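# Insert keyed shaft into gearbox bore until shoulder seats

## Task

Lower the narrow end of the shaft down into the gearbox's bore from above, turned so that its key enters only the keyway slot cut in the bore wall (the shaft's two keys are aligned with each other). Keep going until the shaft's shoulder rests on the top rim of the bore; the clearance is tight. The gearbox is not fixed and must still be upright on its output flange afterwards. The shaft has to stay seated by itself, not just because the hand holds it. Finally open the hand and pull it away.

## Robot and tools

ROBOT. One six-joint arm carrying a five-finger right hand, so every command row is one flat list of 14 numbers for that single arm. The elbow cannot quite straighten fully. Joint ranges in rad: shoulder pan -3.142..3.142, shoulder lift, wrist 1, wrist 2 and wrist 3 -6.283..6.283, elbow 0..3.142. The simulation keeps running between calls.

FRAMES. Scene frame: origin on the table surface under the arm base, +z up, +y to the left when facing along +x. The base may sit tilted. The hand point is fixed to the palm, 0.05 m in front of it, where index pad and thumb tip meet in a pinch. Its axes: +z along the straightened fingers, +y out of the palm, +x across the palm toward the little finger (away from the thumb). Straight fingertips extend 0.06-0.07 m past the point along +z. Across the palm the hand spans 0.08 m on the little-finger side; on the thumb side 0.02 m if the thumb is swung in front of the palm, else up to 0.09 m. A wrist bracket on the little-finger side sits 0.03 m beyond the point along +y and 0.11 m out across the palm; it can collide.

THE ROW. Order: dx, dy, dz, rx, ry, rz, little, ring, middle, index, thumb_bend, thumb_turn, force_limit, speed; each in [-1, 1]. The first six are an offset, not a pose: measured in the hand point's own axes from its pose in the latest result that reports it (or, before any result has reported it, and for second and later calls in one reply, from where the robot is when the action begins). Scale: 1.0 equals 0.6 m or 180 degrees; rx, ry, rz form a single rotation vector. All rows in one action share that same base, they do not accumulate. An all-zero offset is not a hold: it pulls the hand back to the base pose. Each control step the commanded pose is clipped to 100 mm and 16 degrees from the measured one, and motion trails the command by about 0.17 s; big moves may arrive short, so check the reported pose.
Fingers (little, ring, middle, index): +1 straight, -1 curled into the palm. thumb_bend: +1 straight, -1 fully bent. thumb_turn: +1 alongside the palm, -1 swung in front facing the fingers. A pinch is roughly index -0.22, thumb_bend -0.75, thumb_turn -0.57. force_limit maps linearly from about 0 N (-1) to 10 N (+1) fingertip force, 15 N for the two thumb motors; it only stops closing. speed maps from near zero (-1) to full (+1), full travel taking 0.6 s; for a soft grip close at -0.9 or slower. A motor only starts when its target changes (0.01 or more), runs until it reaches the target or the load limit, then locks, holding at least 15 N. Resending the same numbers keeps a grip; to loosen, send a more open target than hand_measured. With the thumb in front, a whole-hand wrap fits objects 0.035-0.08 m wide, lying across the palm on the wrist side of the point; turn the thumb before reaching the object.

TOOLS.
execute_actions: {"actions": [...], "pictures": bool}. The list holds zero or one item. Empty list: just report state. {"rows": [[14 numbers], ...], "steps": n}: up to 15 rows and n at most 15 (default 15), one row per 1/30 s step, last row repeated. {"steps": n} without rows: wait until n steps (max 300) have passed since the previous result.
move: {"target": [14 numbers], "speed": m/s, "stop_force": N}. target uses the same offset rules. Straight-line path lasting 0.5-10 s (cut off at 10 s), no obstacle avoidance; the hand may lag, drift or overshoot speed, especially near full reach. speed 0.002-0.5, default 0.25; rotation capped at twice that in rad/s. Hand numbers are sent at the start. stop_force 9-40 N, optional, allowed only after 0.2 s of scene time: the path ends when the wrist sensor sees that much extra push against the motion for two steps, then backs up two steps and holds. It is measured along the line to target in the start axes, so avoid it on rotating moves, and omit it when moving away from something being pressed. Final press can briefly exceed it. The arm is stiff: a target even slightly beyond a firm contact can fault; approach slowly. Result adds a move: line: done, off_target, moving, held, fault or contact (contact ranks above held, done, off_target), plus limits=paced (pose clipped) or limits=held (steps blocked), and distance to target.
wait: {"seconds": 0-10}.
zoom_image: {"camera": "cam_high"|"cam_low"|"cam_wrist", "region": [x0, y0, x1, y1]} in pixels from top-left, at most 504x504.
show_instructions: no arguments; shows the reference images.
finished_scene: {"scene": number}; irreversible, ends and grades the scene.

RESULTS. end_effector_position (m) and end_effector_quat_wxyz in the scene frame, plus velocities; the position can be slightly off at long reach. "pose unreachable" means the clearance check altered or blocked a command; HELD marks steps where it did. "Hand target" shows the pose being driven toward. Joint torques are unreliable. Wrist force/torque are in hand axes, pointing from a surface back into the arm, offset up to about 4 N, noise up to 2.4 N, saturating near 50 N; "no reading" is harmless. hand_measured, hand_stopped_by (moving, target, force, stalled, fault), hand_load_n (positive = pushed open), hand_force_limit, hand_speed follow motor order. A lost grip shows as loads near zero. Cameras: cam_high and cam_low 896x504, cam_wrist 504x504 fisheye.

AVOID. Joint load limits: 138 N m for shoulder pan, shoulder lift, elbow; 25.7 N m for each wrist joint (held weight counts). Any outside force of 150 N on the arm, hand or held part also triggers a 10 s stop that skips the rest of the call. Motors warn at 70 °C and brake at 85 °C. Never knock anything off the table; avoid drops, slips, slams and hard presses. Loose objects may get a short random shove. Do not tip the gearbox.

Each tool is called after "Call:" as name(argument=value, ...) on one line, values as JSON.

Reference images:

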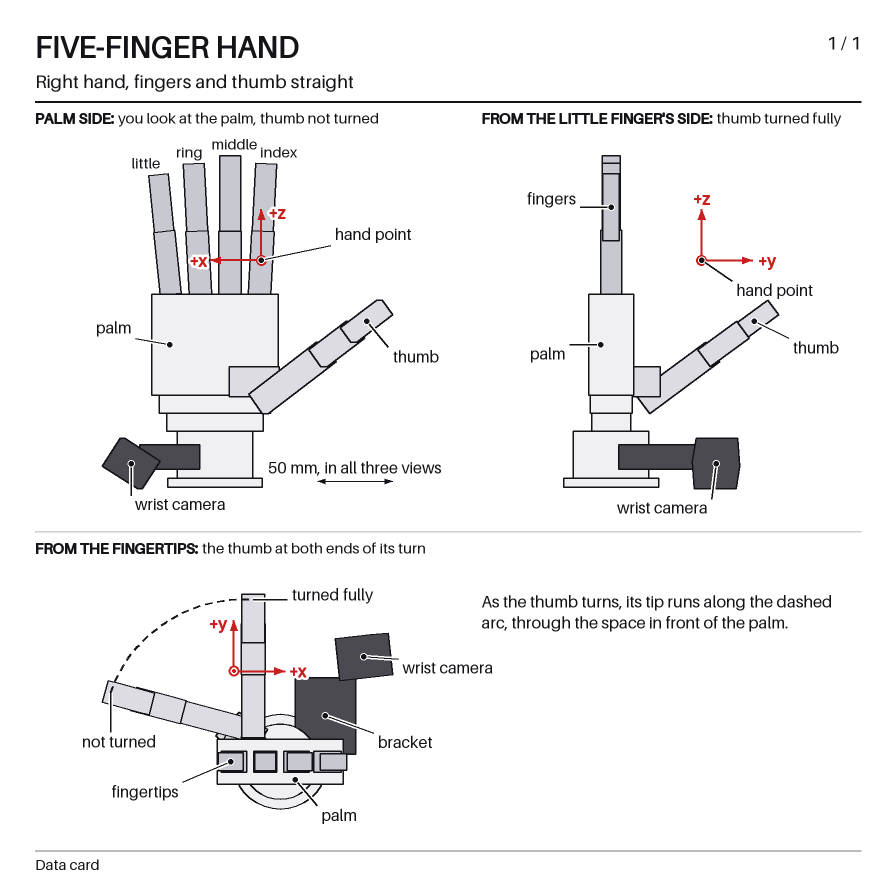

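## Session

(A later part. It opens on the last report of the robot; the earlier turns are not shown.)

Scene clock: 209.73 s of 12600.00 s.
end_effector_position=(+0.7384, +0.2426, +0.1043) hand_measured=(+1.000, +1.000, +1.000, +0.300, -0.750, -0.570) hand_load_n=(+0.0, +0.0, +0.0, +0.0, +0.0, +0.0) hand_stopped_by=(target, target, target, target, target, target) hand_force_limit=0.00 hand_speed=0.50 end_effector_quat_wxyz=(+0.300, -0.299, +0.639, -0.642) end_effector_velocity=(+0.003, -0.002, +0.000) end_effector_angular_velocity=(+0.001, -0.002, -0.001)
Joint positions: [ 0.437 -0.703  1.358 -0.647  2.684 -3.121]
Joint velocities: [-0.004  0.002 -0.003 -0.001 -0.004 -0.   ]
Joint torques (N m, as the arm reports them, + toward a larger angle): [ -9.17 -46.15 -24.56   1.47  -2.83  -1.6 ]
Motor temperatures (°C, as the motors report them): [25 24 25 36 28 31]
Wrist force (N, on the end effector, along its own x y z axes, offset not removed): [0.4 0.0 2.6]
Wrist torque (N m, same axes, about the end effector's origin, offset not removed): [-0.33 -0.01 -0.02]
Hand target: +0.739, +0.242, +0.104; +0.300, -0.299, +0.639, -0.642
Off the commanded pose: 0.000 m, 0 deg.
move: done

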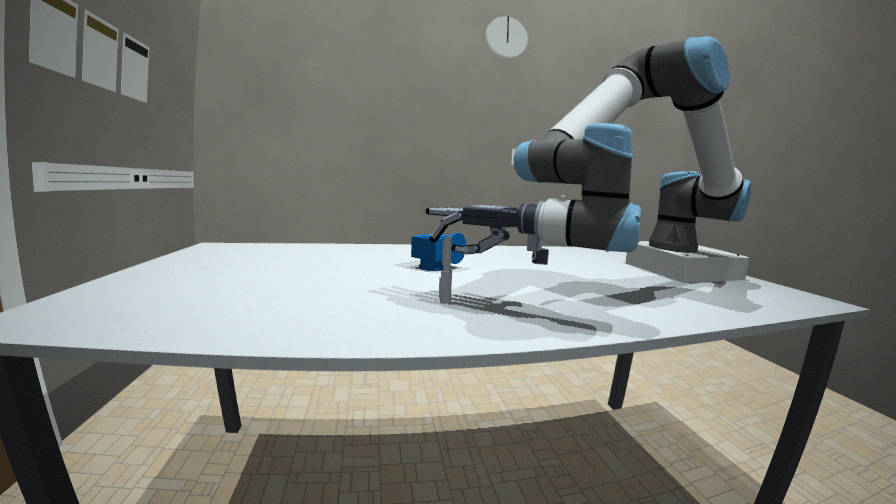

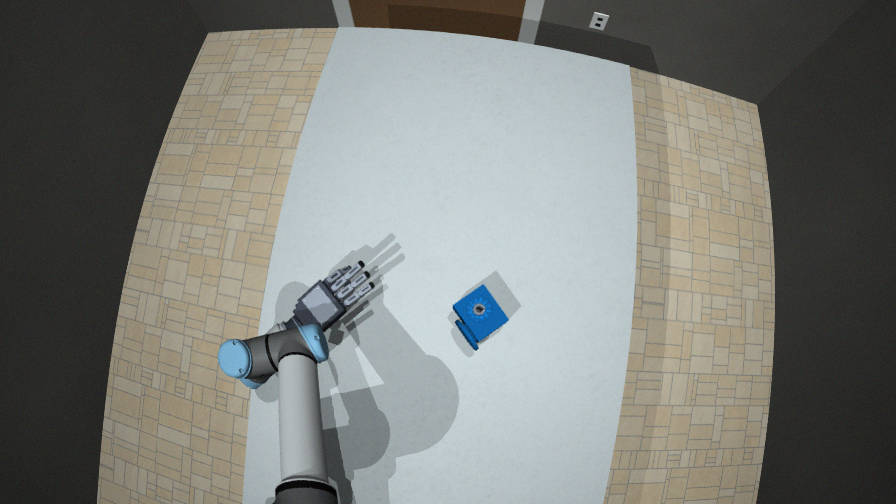

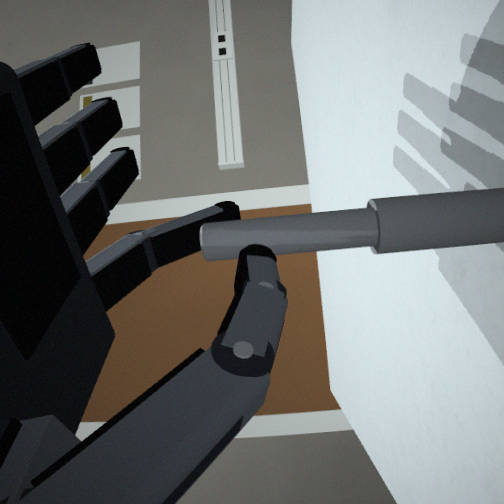

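Close the index gently.

Call:
move(target=[0,0,0.002,0,0,0,1,1,1,-0.3,-0.75,-0.57,0.4,-0.9], speed=0.005)

Call:
zoom_image(camera="cam_high", region=[400, 180, 520, 310])

Scene clock: 217.27 s of 12600.00 s.
end_effector_position=(+0.7393, +0.2419, +0.1043) hand_measured=(+1.000, +1.000, +1.000, +0.014, -0.748, -0.570) hand_load_n=(+0.0, +0.0, +0.0, +7.5, +1.5, -0.5) hand_stopped_by=(target, target, target, force, target, target) hand_force_limit=0.40 hand_speed=-0.90 end_effector_quat_wxyz=(+0.300, -0.299, +0.639, -0.642) end_effector_velocity=(-0.001, +0.001, -0.000) end_effector_angular_velocity=(-0.000, +0.001, +0.002)
Joint positions: [ 0.435 -0.702  1.357 -0.647  2.683 -3.121]
Joint velocities: [ 0.002  0.     0.     0.    -0.    -0.   ]
Joint torques (N m, as the arm reports them, + toward a larger angle): [ -8.54 -46.19 -19.86   1.52  -2.75  -1.7 ]
Motor temperatures (°C, as the motors report them): [25 24 25 36 28 31]
Wrist force (N, on the end effector, along its own x y z axes, offset not removed): [-4.9 -9.1 -1.1]
Wrist torque (N m, same axes, about the end effector's origin, offset not removed): [-0.35 0.80 -0.33]
Hand target: +0.739, +0.242, +0.104; +0.300, -0.299, +0.639, -0.642
Off the commanded pose: 0.000 m, 0 deg.
After step 90, 2.57 s passed at rest.
move: done

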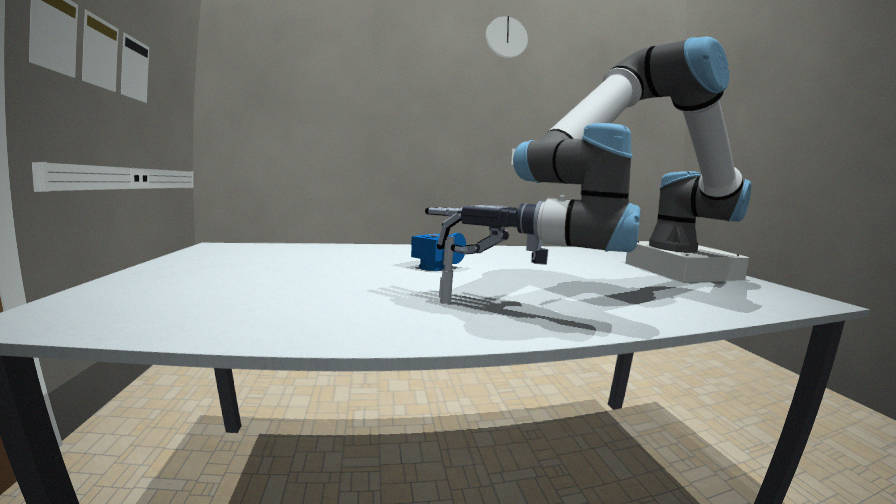

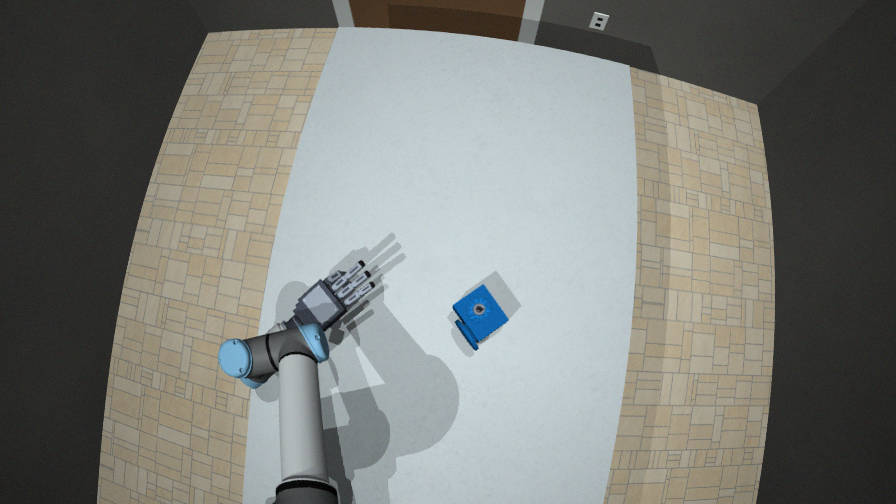

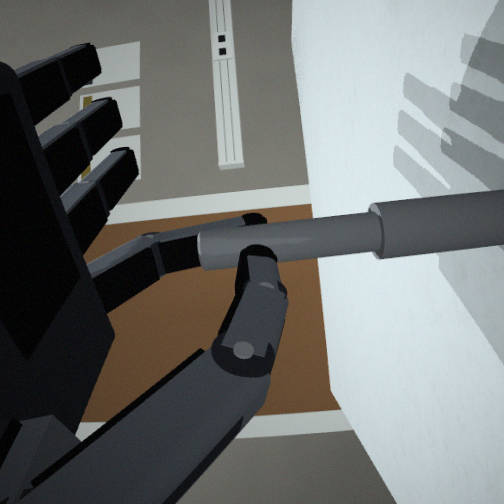

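Region (400, 180, 520, 310) of cam_high's 896x504 image, scaled by 3.877, with more detail than that image has; it fills the left 465 columns of this view, and the rest is white.

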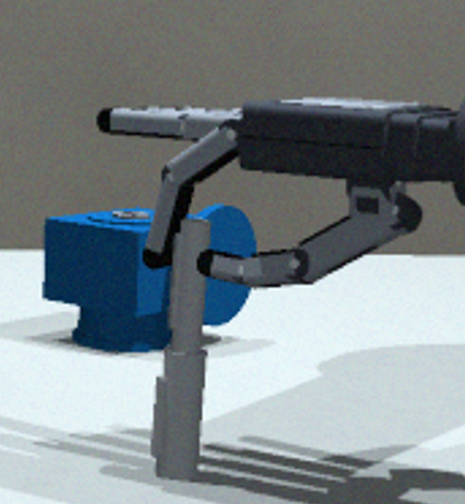

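Call:
move(target=[0,0,0,0,0,0,1,1,1,0.45,-0.75,-0.57,0.4,-0.8], speed=0.05)

Call:
move(target=[0.003,-0.008,0,-0.11,0,0,1,1,1,0.45,-0.75,-0.57,0.4,-0.8], speed=0.1)

Call:
zoom_image(camera="cam_high", region=[400, 180, 520, 310])

Scene clock: 227.10 s of 12600.00 s.
end_effector_position=(+0.7393, +0.2418, +0.1043) hand_measured=(+1.000, +1.000, +1.000, +0.450, -0.750, -0.570) hand_load_n=(+0.0, +0.0, +0.0, +0.0, +0.0, +0.0) hand_stopped_by=(target, target, target, target, target, target) hand_force_limit=0.40 hand_speed=-0.80 end_effector_quat_wxyz=(+0.300, -0.299, +0.639, -0.642) end_effector_velocity=(-0.000, -0.001, -0.000) end_effector_angular_velocity=(-0.002, +0.002, -0.003)
Joint positions: [ 0.435 -0.702  1.357 -0.647  2.683 -3.121]
Joint velocities: [-0.001  0.     0.     0.     0.002 -0.002]
Joint torques (N m, as the arm reports them, + toward a larger angle): [ -6.96 -48.3  -24.74   1.24  -2.76  -1.5 ]
Motor temperatures (°C, as the motors report them): [25 24 25 36 28 31]
Wrist force (N, on the end effector, along its own x y z axes, offset not removed): [-3.4 2.9 -0.1]
Wrist torque (N m, same axes, about the end effector's origin, offset not removed): [0.49 0.59 -0.17]
Hand target: +0.739, +0.242, +0.104; +0.300, -0.299, +0.639, -0.642
Off the commanded pose: 0.000 m, 0 deg.
After step 90, 5.27 s passed at rest.
move: done

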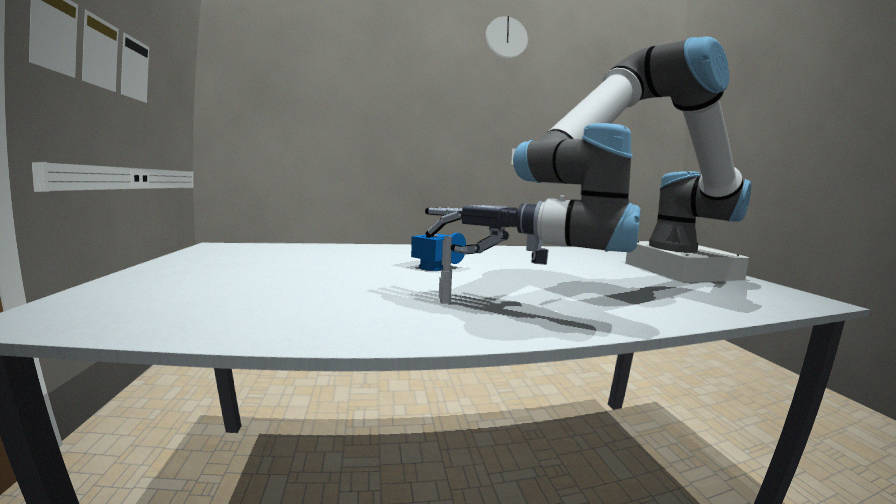

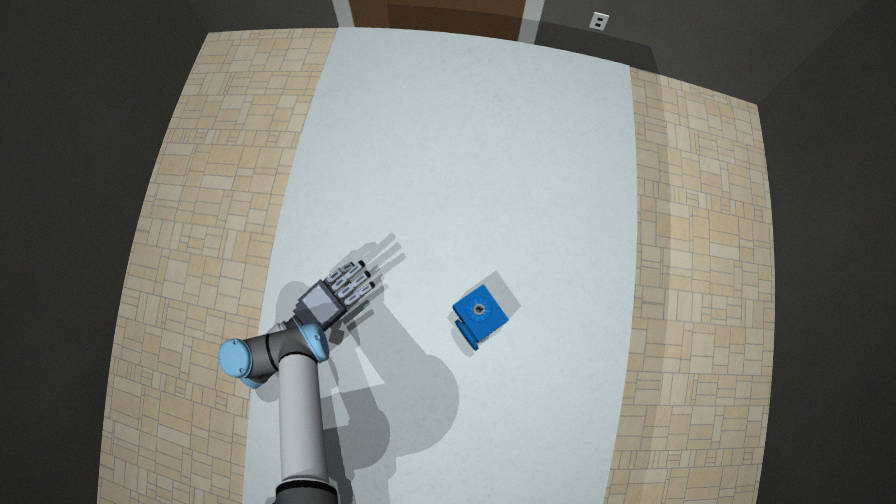

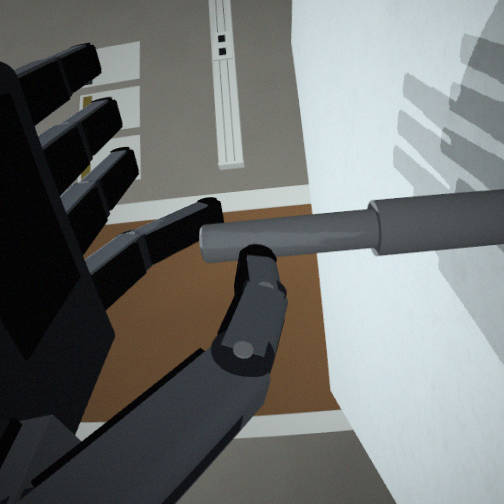

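Scene clock: 229.30 s of 12600.00 s.
end_effector_position=(+0.7383, +0.2404, +0.1090) hand_measured=(+1.000, +1.000, +1.000, +0.450, -0.750, -0.570) hand_load_n=(+0.0, +0.0, +0.0, +0.0, +0.0, +0.0) hand_stopped_by=(target, target, target, target, target, target) hand_force_limit=0.40 hand_speed=-0.80 end_effector_quat_wxyz=(+0.244, -0.345, +0.740, -0.523) end_effector_velocity=(+0.000, +0.000, +0.000) end_effector_angular_velocity=(+0.010, +0.013, -0.004)
Joint positions: [ 0.384 -0.644  1.046  0.231  2.53  -2.587]
Joint velocities: [-0.002  0.008 -0.021  0.039 -0.007  0.021]
Joint torques (N m, as the arm reports them, + toward a larger angle): [ -8.85 -49.07 -26.45   3.04  -1.99   1.41]
Motor temperatures (°C, as the motors report them): [25 24 25 36 28 31]
Wrist force (N, on the end effector, along its own x y z axes, offset not removed): [-2.5 -0.3 0.5]
Wrist torque (N m, same axes, about the end effector's origin, offset not removed): [-0.18 0.48 -0.01]
Hand target: +0.738, +0.240, +0.109; +0.244, -0.345, +0.740, -0.523
Off the commanded pose: 0.000 m, 0 deg.
move: done

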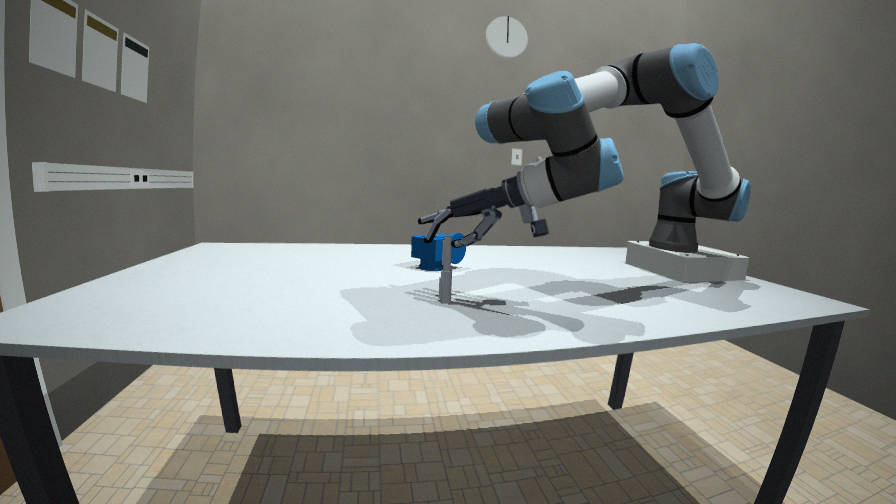

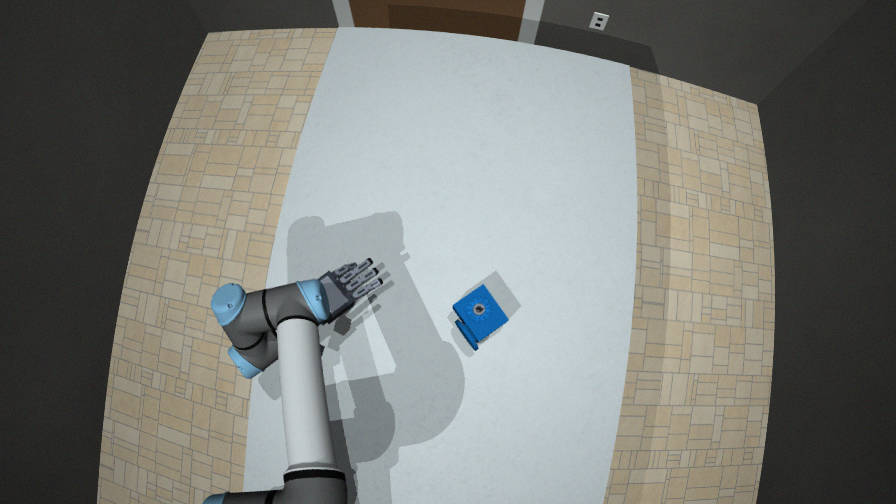

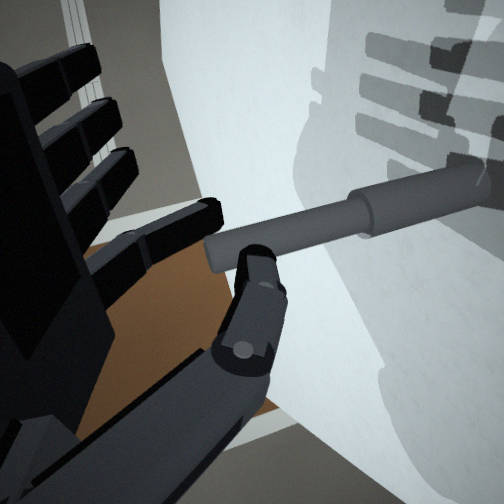

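Region (400, 180, 520, 310) of cam_high's 896x504 image, scaled by 3.877, with more detail than that image has; it fills the left 465 columns of this view, and the rest is white.

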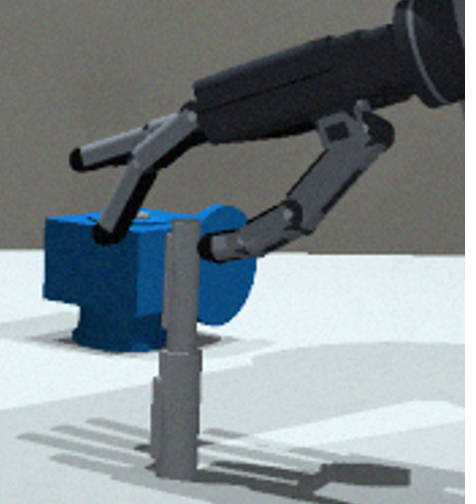

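Call:
move(target=[-0.002,-0.0015,0.0045,0,0,0,1,1,1,-0.3,-0.75,-0.57,0.5,-0.88], speed=0.005)

Call:
zoom_image(camera="cam_high", region=[400, 180, 520, 310])

Scene clock: 235.90 s of 12600.00 s.
end_effector_position=(+0.7412, +0.2395, +0.1089) hand_measured=(+1.000, +1.000, +1.000, -0.020, -0.748, -0.570) hand_load_n=(+0.0, +0.0, +0.0, +8.0, +2.5, -0.5) hand_stopped_by=(target, target, target, force, target, target) hand_force_limit=0.50 hand_speed=-0.88 end_effector_quat_wxyz=(+0.244, -0.345, +0.740, -0.523) end_effector_velocity=(-0.000, +0.001, +0.000) end_effector_angular_velocity=(+0.001, -0.002, +0.000)
Joint positions: [ 0.381 -0.639  1.037  0.233  2.528 -2.59 ]
Joint velocities: [ 0.001  0.     0.    -0.001  0.001  0.002]
Joint torques (N m, as the arm reports them, + toward a larger angle): [ -7.54 -49.89 -24.04  -0.15  -1.85  -1.59]
Motor temperatures (°C, as the motors report them): [25 24 25 36 28 31]
Wrist force (N, on the end effector, along its own x y z axes, offset not removed): [-2.3 0.5 -1.4]
Wrist torque (N m, same axes, about the end effector's origin, offset not removed): [0.35 0.27 0.01]
Hand target: +0.741, +0.240, +0.109; +0.244, -0.345, +0.740, -0.523
Off the commanded pose: 0.000 m, 0 deg.
After step 90, 0.97 s passed at rest.
move: done

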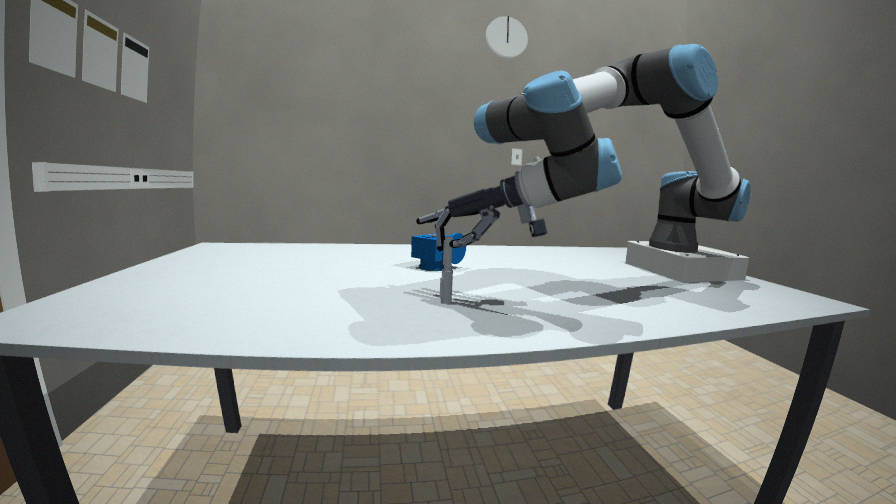

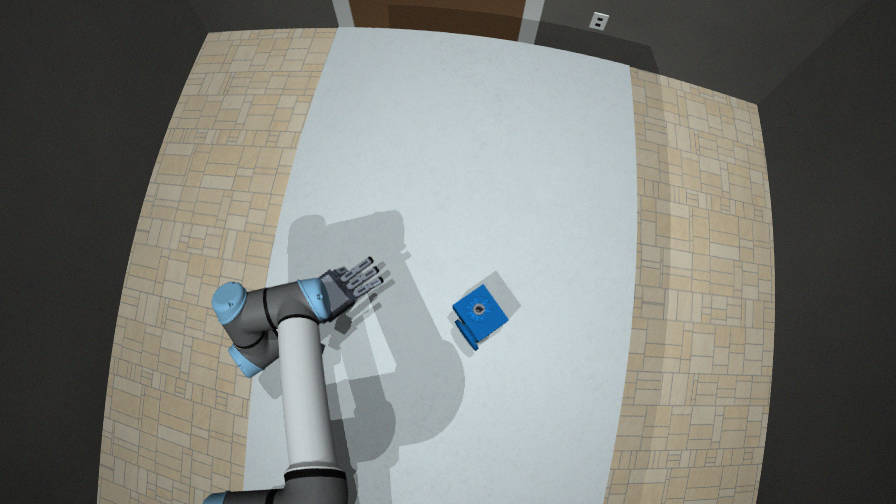

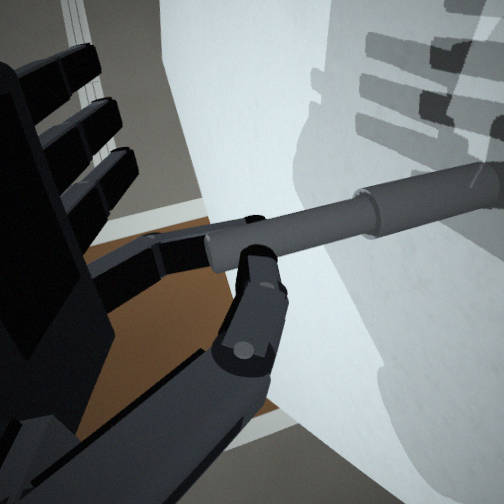

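Region (400, 180, 520, 310) of cam_high's 896x504 image, scaled by 3.877, with more detail than that image has; it fills the left 465 columns of this view, and the rest is white.

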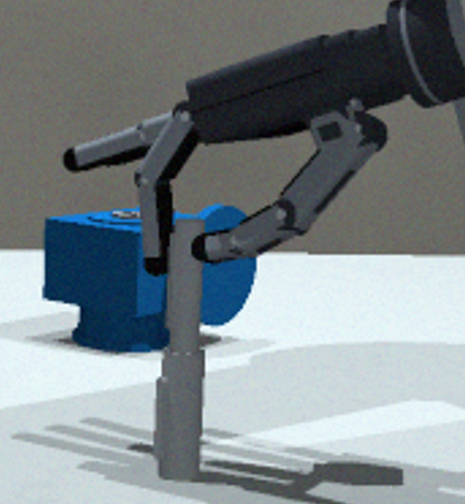

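Call:
move(target=[0,-0.0235,-0.0085,0,0,0,1,1,1,-0.3,-0.75,-0.57,0.5,-0.88], speed=0.03)

Call:
zoom_image(camera="cam_high", region=[400, 180, 520, 310])

Scene clock: 245.70 s of 12600.00 s.
end_effector_position=(+0.7412, +0.2396, +0.1235) hand_measured=(+1.000, +1.000, +1.000, -0.020, -0.748, -0.570) hand_load_n=(+0.0, +0.0, +0.0, +4.5, +3.5, +0.0) hand_stopped_by=(target, target, target, force, target, target) hand_force_limit=0.50 hand_speed=-0.88 end_effector_quat_wxyz=(+0.244, -0.345, +0.740, -0.523) end_effector_velocity=(-0.001, +0.000, +0.003) end_effector_angular_velocity=(+0.000, +0.002, +0.001)
Joint positions: [ 0.381 -0.655  1.027  0.258  2.527 -2.59 ]
Joint velocities: [ 0.    -0.003 -0.002  0.008 -0.001  0.001]
Joint torques (N m, as the arm reports them, + toward a larger angle): [ -9.28 -67.58 -27.53   2.76  -1.48  -0.05]
Motor temperatures (°C, as the motors report them): [25 24 25 36 28 31]
Wrist force (N, on the end effector, along its own x y z axes, offset not removed): [-2.4 4.5 -0.7]
Wrist torque (N m, same axes, about the end effector's origin, offset not removed): [0.68 0.36 -0.12]
Hand target: +0.741, +0.240, +0.124; +0.244, -0.345, +0.740, -0.523
Off the commanded pose: 0.000 m, 0 deg.
After step 90, 5.93 s passed at rest.
move: done

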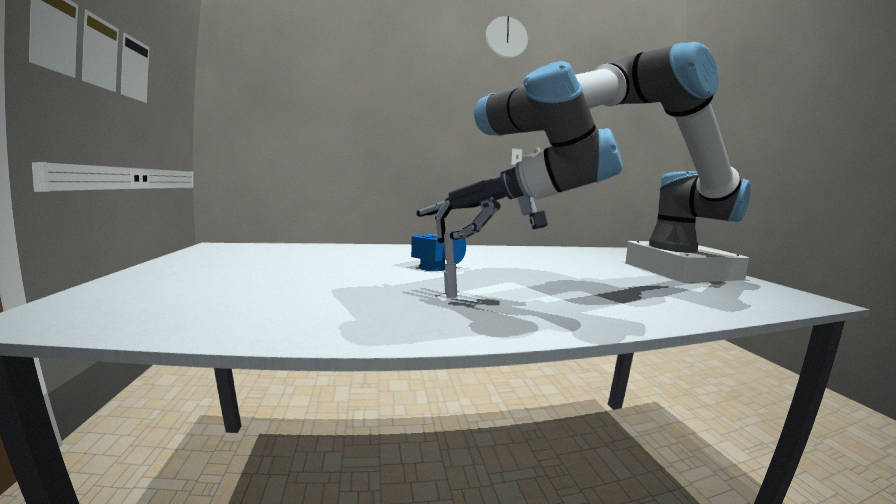

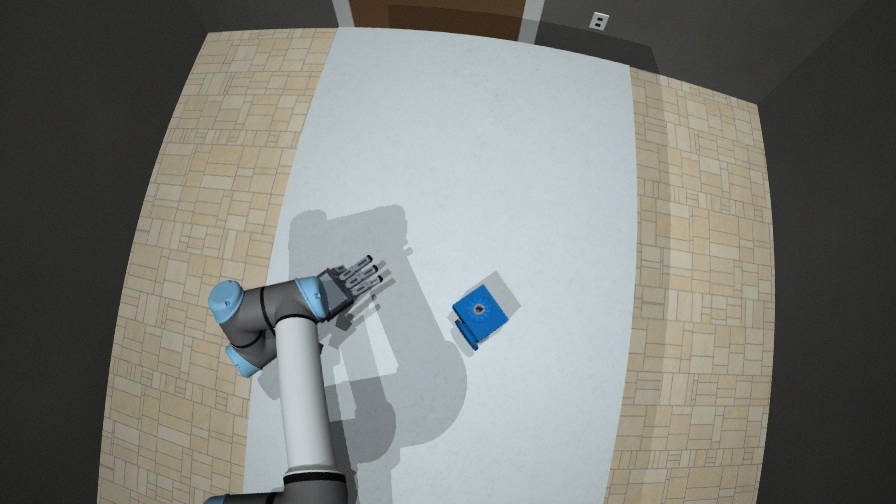

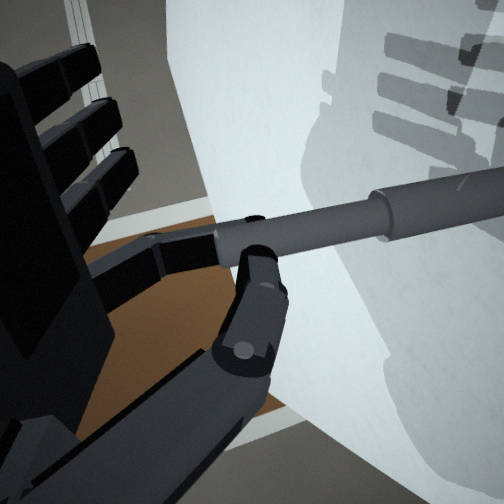

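Region (400, 180, 520, 310) of cam_high's 896x504 image, scaled by 3.877, with more detail than that image has; it fills the left 465 columns of this view, and the rest is white.

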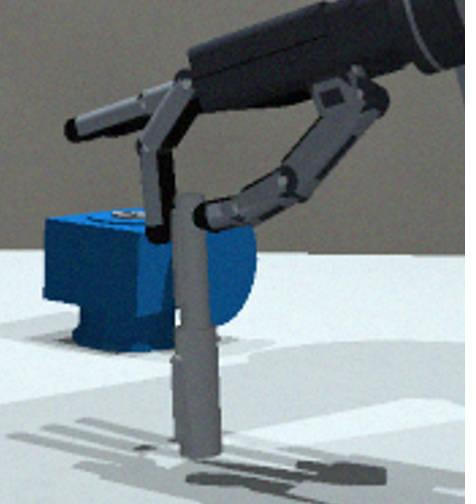

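Call:
move(target=[0,0,0,0.025,0,0,1,1,1,-0.35,-0.75,-0.57,0.9,-0.92], speed=0.04)

Call:
zoom_image(camera="cam_high", region=[420, 220, 490, 305])

Scene clock: 251.37 s of 12600.00 s.
end_effector_position=(+0.7411, +0.2397, +0.1236) hand_measured=(+1.000, +1.000, +1.000, -0.036, -0.748, -0.570) hand_load_n=(+0.0, +0.0, +0.0, +9.0, +3.5, +0.0) hand_stopped_by=(target, target, target, force, target, target) hand_force_limit=0.90 hand_speed=-0.92 end_effector_quat_wxyz=(+0.257, -0.336, +0.719, -0.551) end_effector_velocity=(-0.000, +0.000, +0.001) end_effector_angular_velocity=(-0.010, -0.014, +0.002)
Joint positions: [ 0.395 -0.673  1.092  0.103  2.577 -2.675]
Joint velocities: [ 0.003 -0.007  0.017 -0.038  0.008 -0.022]
Joint torques (N m, as the arm reports them, + toward a larger angle): [  5.06 -65.42 -12.07  -1.62   2.86  -1.67]
Motor temperatures (°C, as the motors report them): [25 24 25 36 28 31]
Wrist force (N, on the end effector, along its own x y z axes, offset not removed): [-0.8 1.2 -1.7]
Wrist torque (N m, same axes, about the end effector's origin, offset not removed): [-0.08 0.30 -0.15]
Hand target: +0.741, +0.240, +0.124; +0.258, -0.336, +0.719, -0.552
Off the commanded pose: 0.000 m, 0 deg.
After step 90, 1.40 s passed at rest.
move: done

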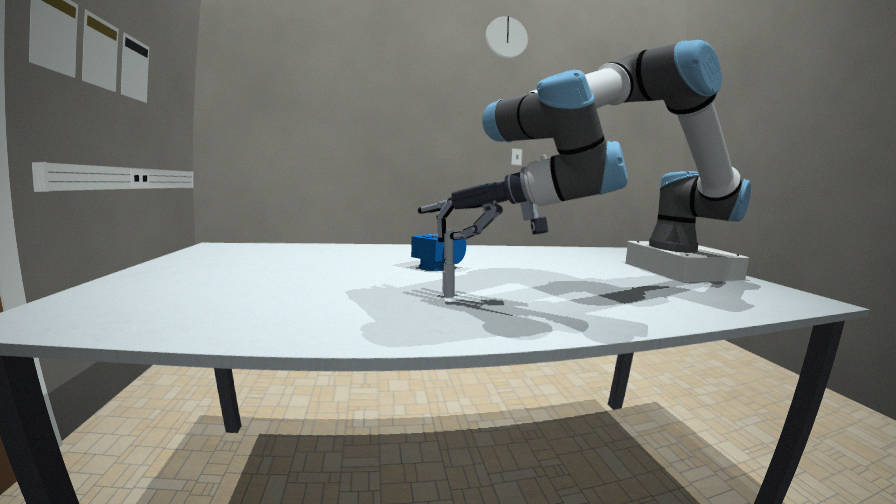

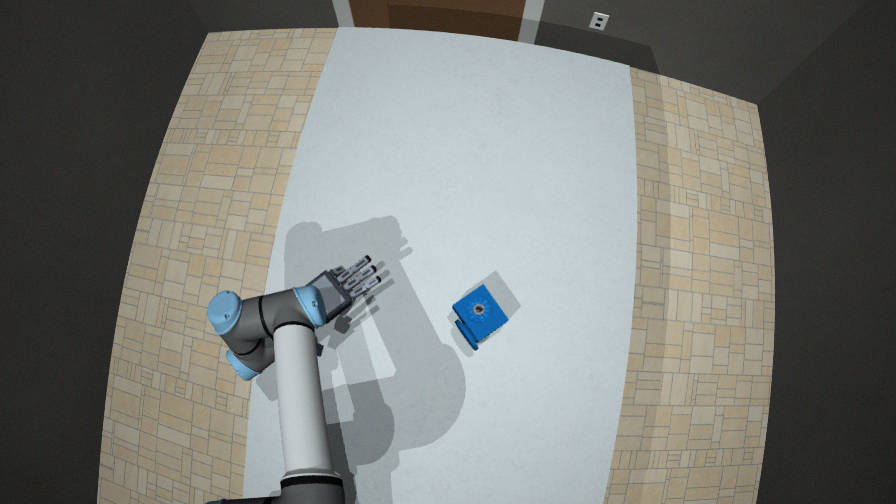

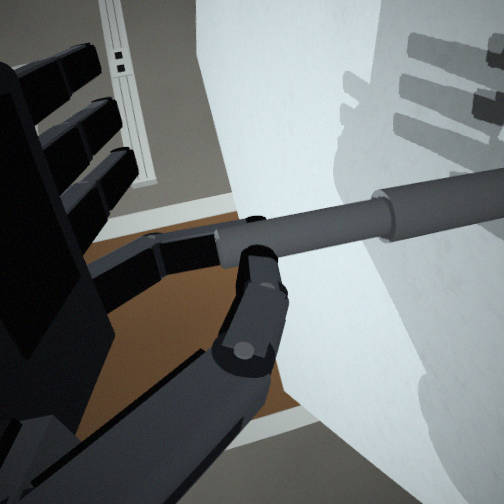

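Region (420, 220, 490, 305) of cam_high's 896x504 image, scaled by 5.929, with more detail than that image has; it fills the left 415 columns of this view, and the rest is white.

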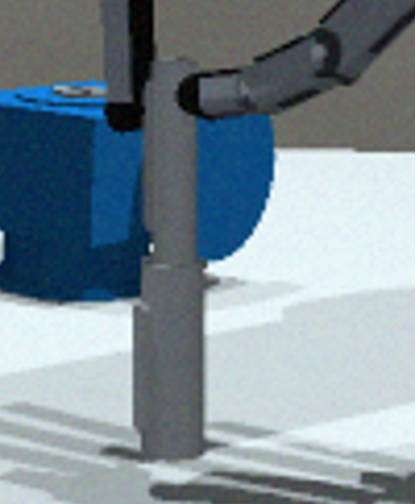

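Call:
move(target=[0.064,0.02,-0.074,0,-0.4825,-0.1315,1,1,1,-0.35,-0.75,-0.57,0.9,-0.92], speed=0.2)

Call:
zoom_image(camera="cam_high", region=[430, 200, 540, 310])

Scene clock: 262.40 s of 12600.00 s.
end_effector_position=(+0.6813, +0.2392, +0.1236) hand_measured=(+1.000, +1.000, +1.000, -0.036, -0.748, -0.570) hand_load_n=(+0.0, +0.0, +0.0, +9.0, +3.5, +0.0) hand_stopped_by=(target, target, target, force, target, target) hand_force_limit=0.90 hand_speed=-0.92 end_effector_quat_wxyz=(-0.569, +0.747, -0.272, +0.209) end_effector_velocity=(-0.000, -0.000, -0.000) end_effector_angular_velocity=(-0.005, +0.005, +0.017)
Joint positions: [-0.14  -0.886  1.497 -0.14   0.59  -3.537]
Joint velocities: [-0.002  0.011 -0.021  0.034 -0.014 -0.025]
Joint torques (N m, as the arm reports them, + toward a larger angle): [ -9.03 -41.11 -25.26   2.57  -3.61  -1.69]
Motor temperatures (°C, as the motors report them): [25 24 25 36 28 31]
Wrist force (N, on the end effector, along its own x y z axes, offset not removed): [-0.4 1.2 -0.8]
Wrist torque (N m, same axes, about the end effector's origin, offset not removed): [-0.04 0.16 -0.07]
Hand target: +0.681, +0.239, +0.124; -0.569, +0.748, -0.271, +0.208
Off the commanded pose: 0.001 m, 0 deg.
After step 90, 3.53 s passed at rest.
move: done

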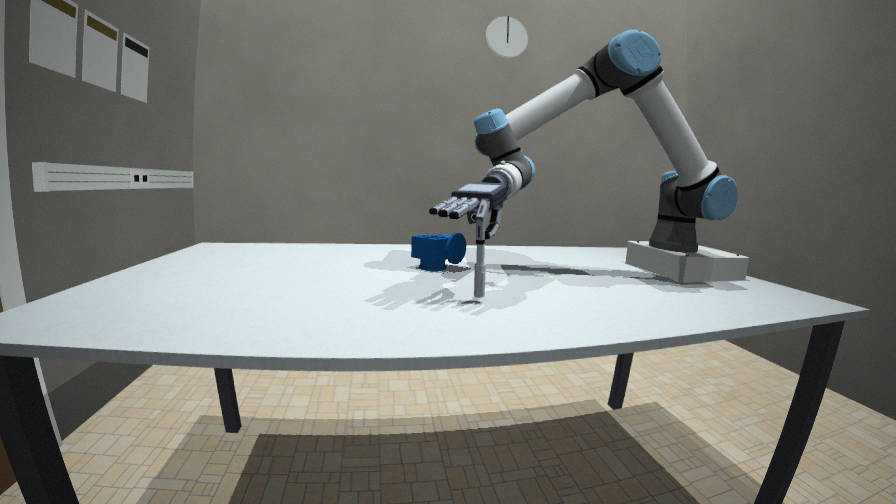

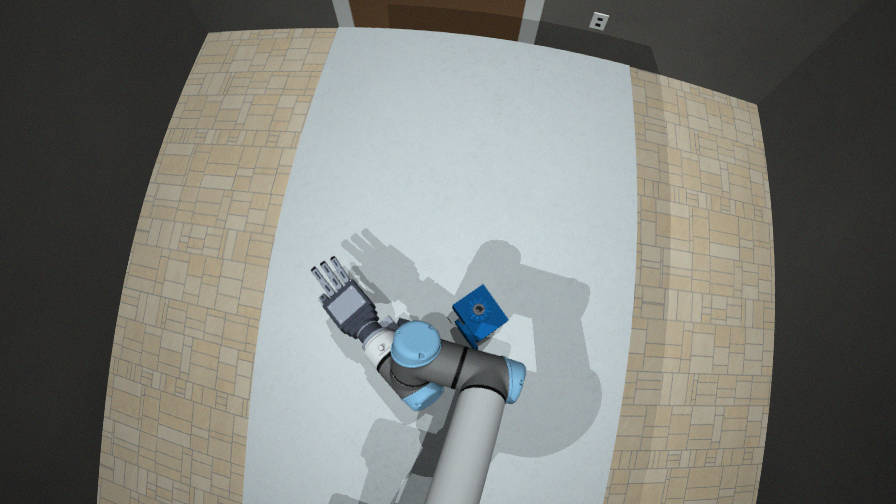

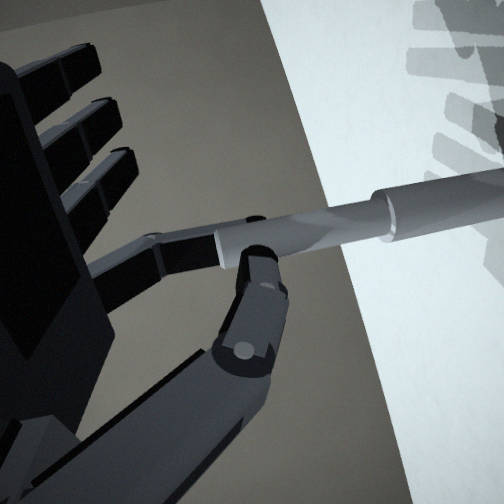

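Region (430, 200, 540, 310) of cam_high's 896x504 image, scaled by 4.582, with more detail than that image has.

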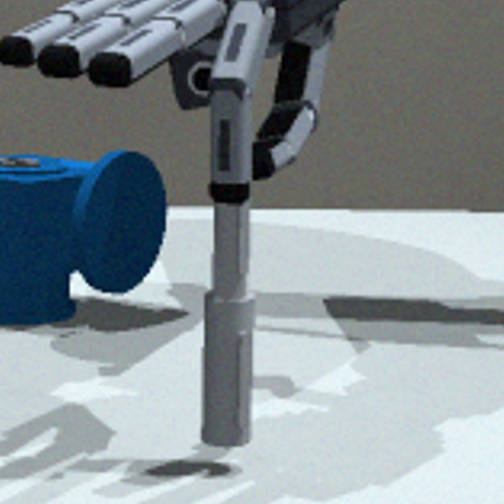

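Call:
move(target=[0,0,0,0,-0.134,-0.0365,1,1,1,-0.35,-0.75,-0.57,0.9,-0.92], speed=0.1)

Call:
zoom_image(camera="cam_high", region=[445, 230, 520, 310])

Scene clock: 271.03 s of 12600.00 s.
end_effector_position=(+0.6810, +0.2392, +0.1231) hand_measured=(+1.000, +1.000, +1.000, -0.036, -0.748, -0.570) hand_load_n=(+0.0, +0.0, +0.0, +9.0, +3.5, +0.0) hand_stopped_by=(target, target, target, force, target, target) hand_force_limit=0.90 hand_speed=-0.92 end_effector_quat_wxyz=(-0.600, +0.789, -0.105, +0.082) end_effector_velocity=(+0.000, -0.001, -0.001) end_effector_angular_velocity=(-0.006, +0.007, +0.022)
Joint positions: [-0.169 -0.497  0.914  0.861  0.266 -4.41 ]
Joint velocities: [ 0.001  0.032 -0.045  0.101  0.001 -0.086]
Joint torques (N m, as the arm reports them, + toward a larger angle): [  5.42 -53.2  -25.32   4.88  -4.87  -1.73]
Motor temperatures (°C, as the motors report them): [25 24 25 36 28 31]
Wrist force (N, on the end effector, along its own x y z axes, offset not removed): [-1.5 4.0 -0.4]
Wrist torque (N m, same axes, about the end effector's origin, offset not removed): [0.25 0.32 0.04]
Hand target: +0.681, +0.239, +0.123; -0.600, +0.789, -0.104, +0.080
Off the commanded pose: 0.001 m, 0 deg.
After step 90, 2.83 s passed at rest.
move: done

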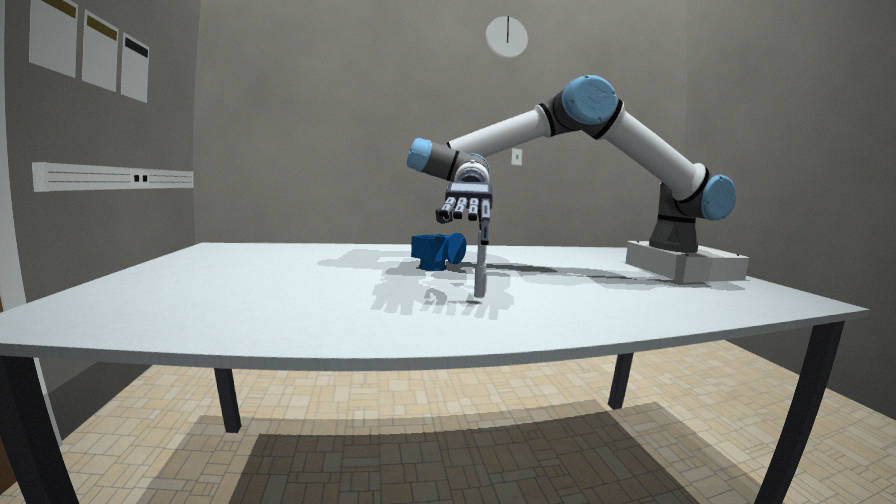

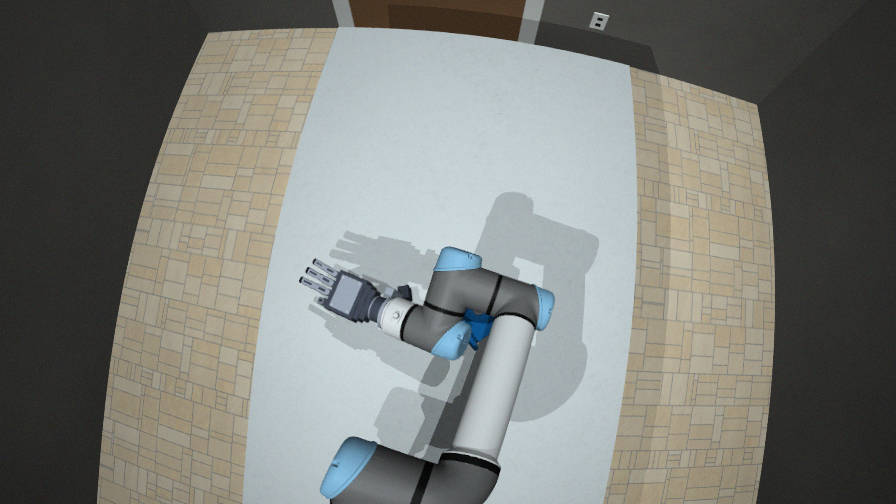

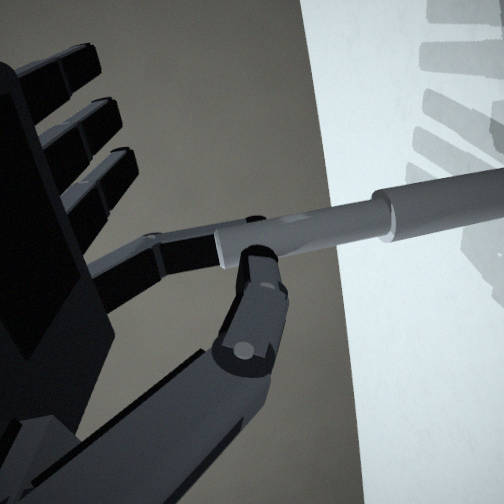

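Region (445, 230, 520, 310) of cam_high's 896x504 image, scaled by 6.300, with more detail than that image has; it fills the left 472 columns of this view, and the rest is white.

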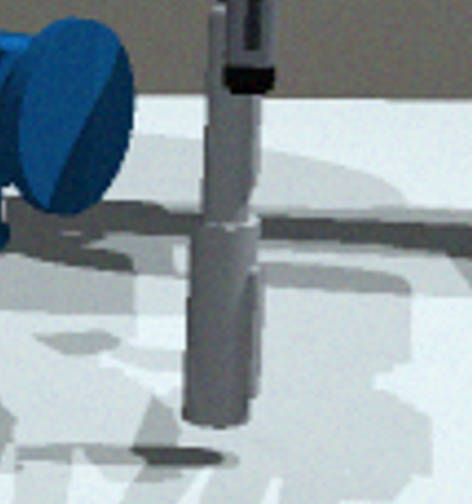

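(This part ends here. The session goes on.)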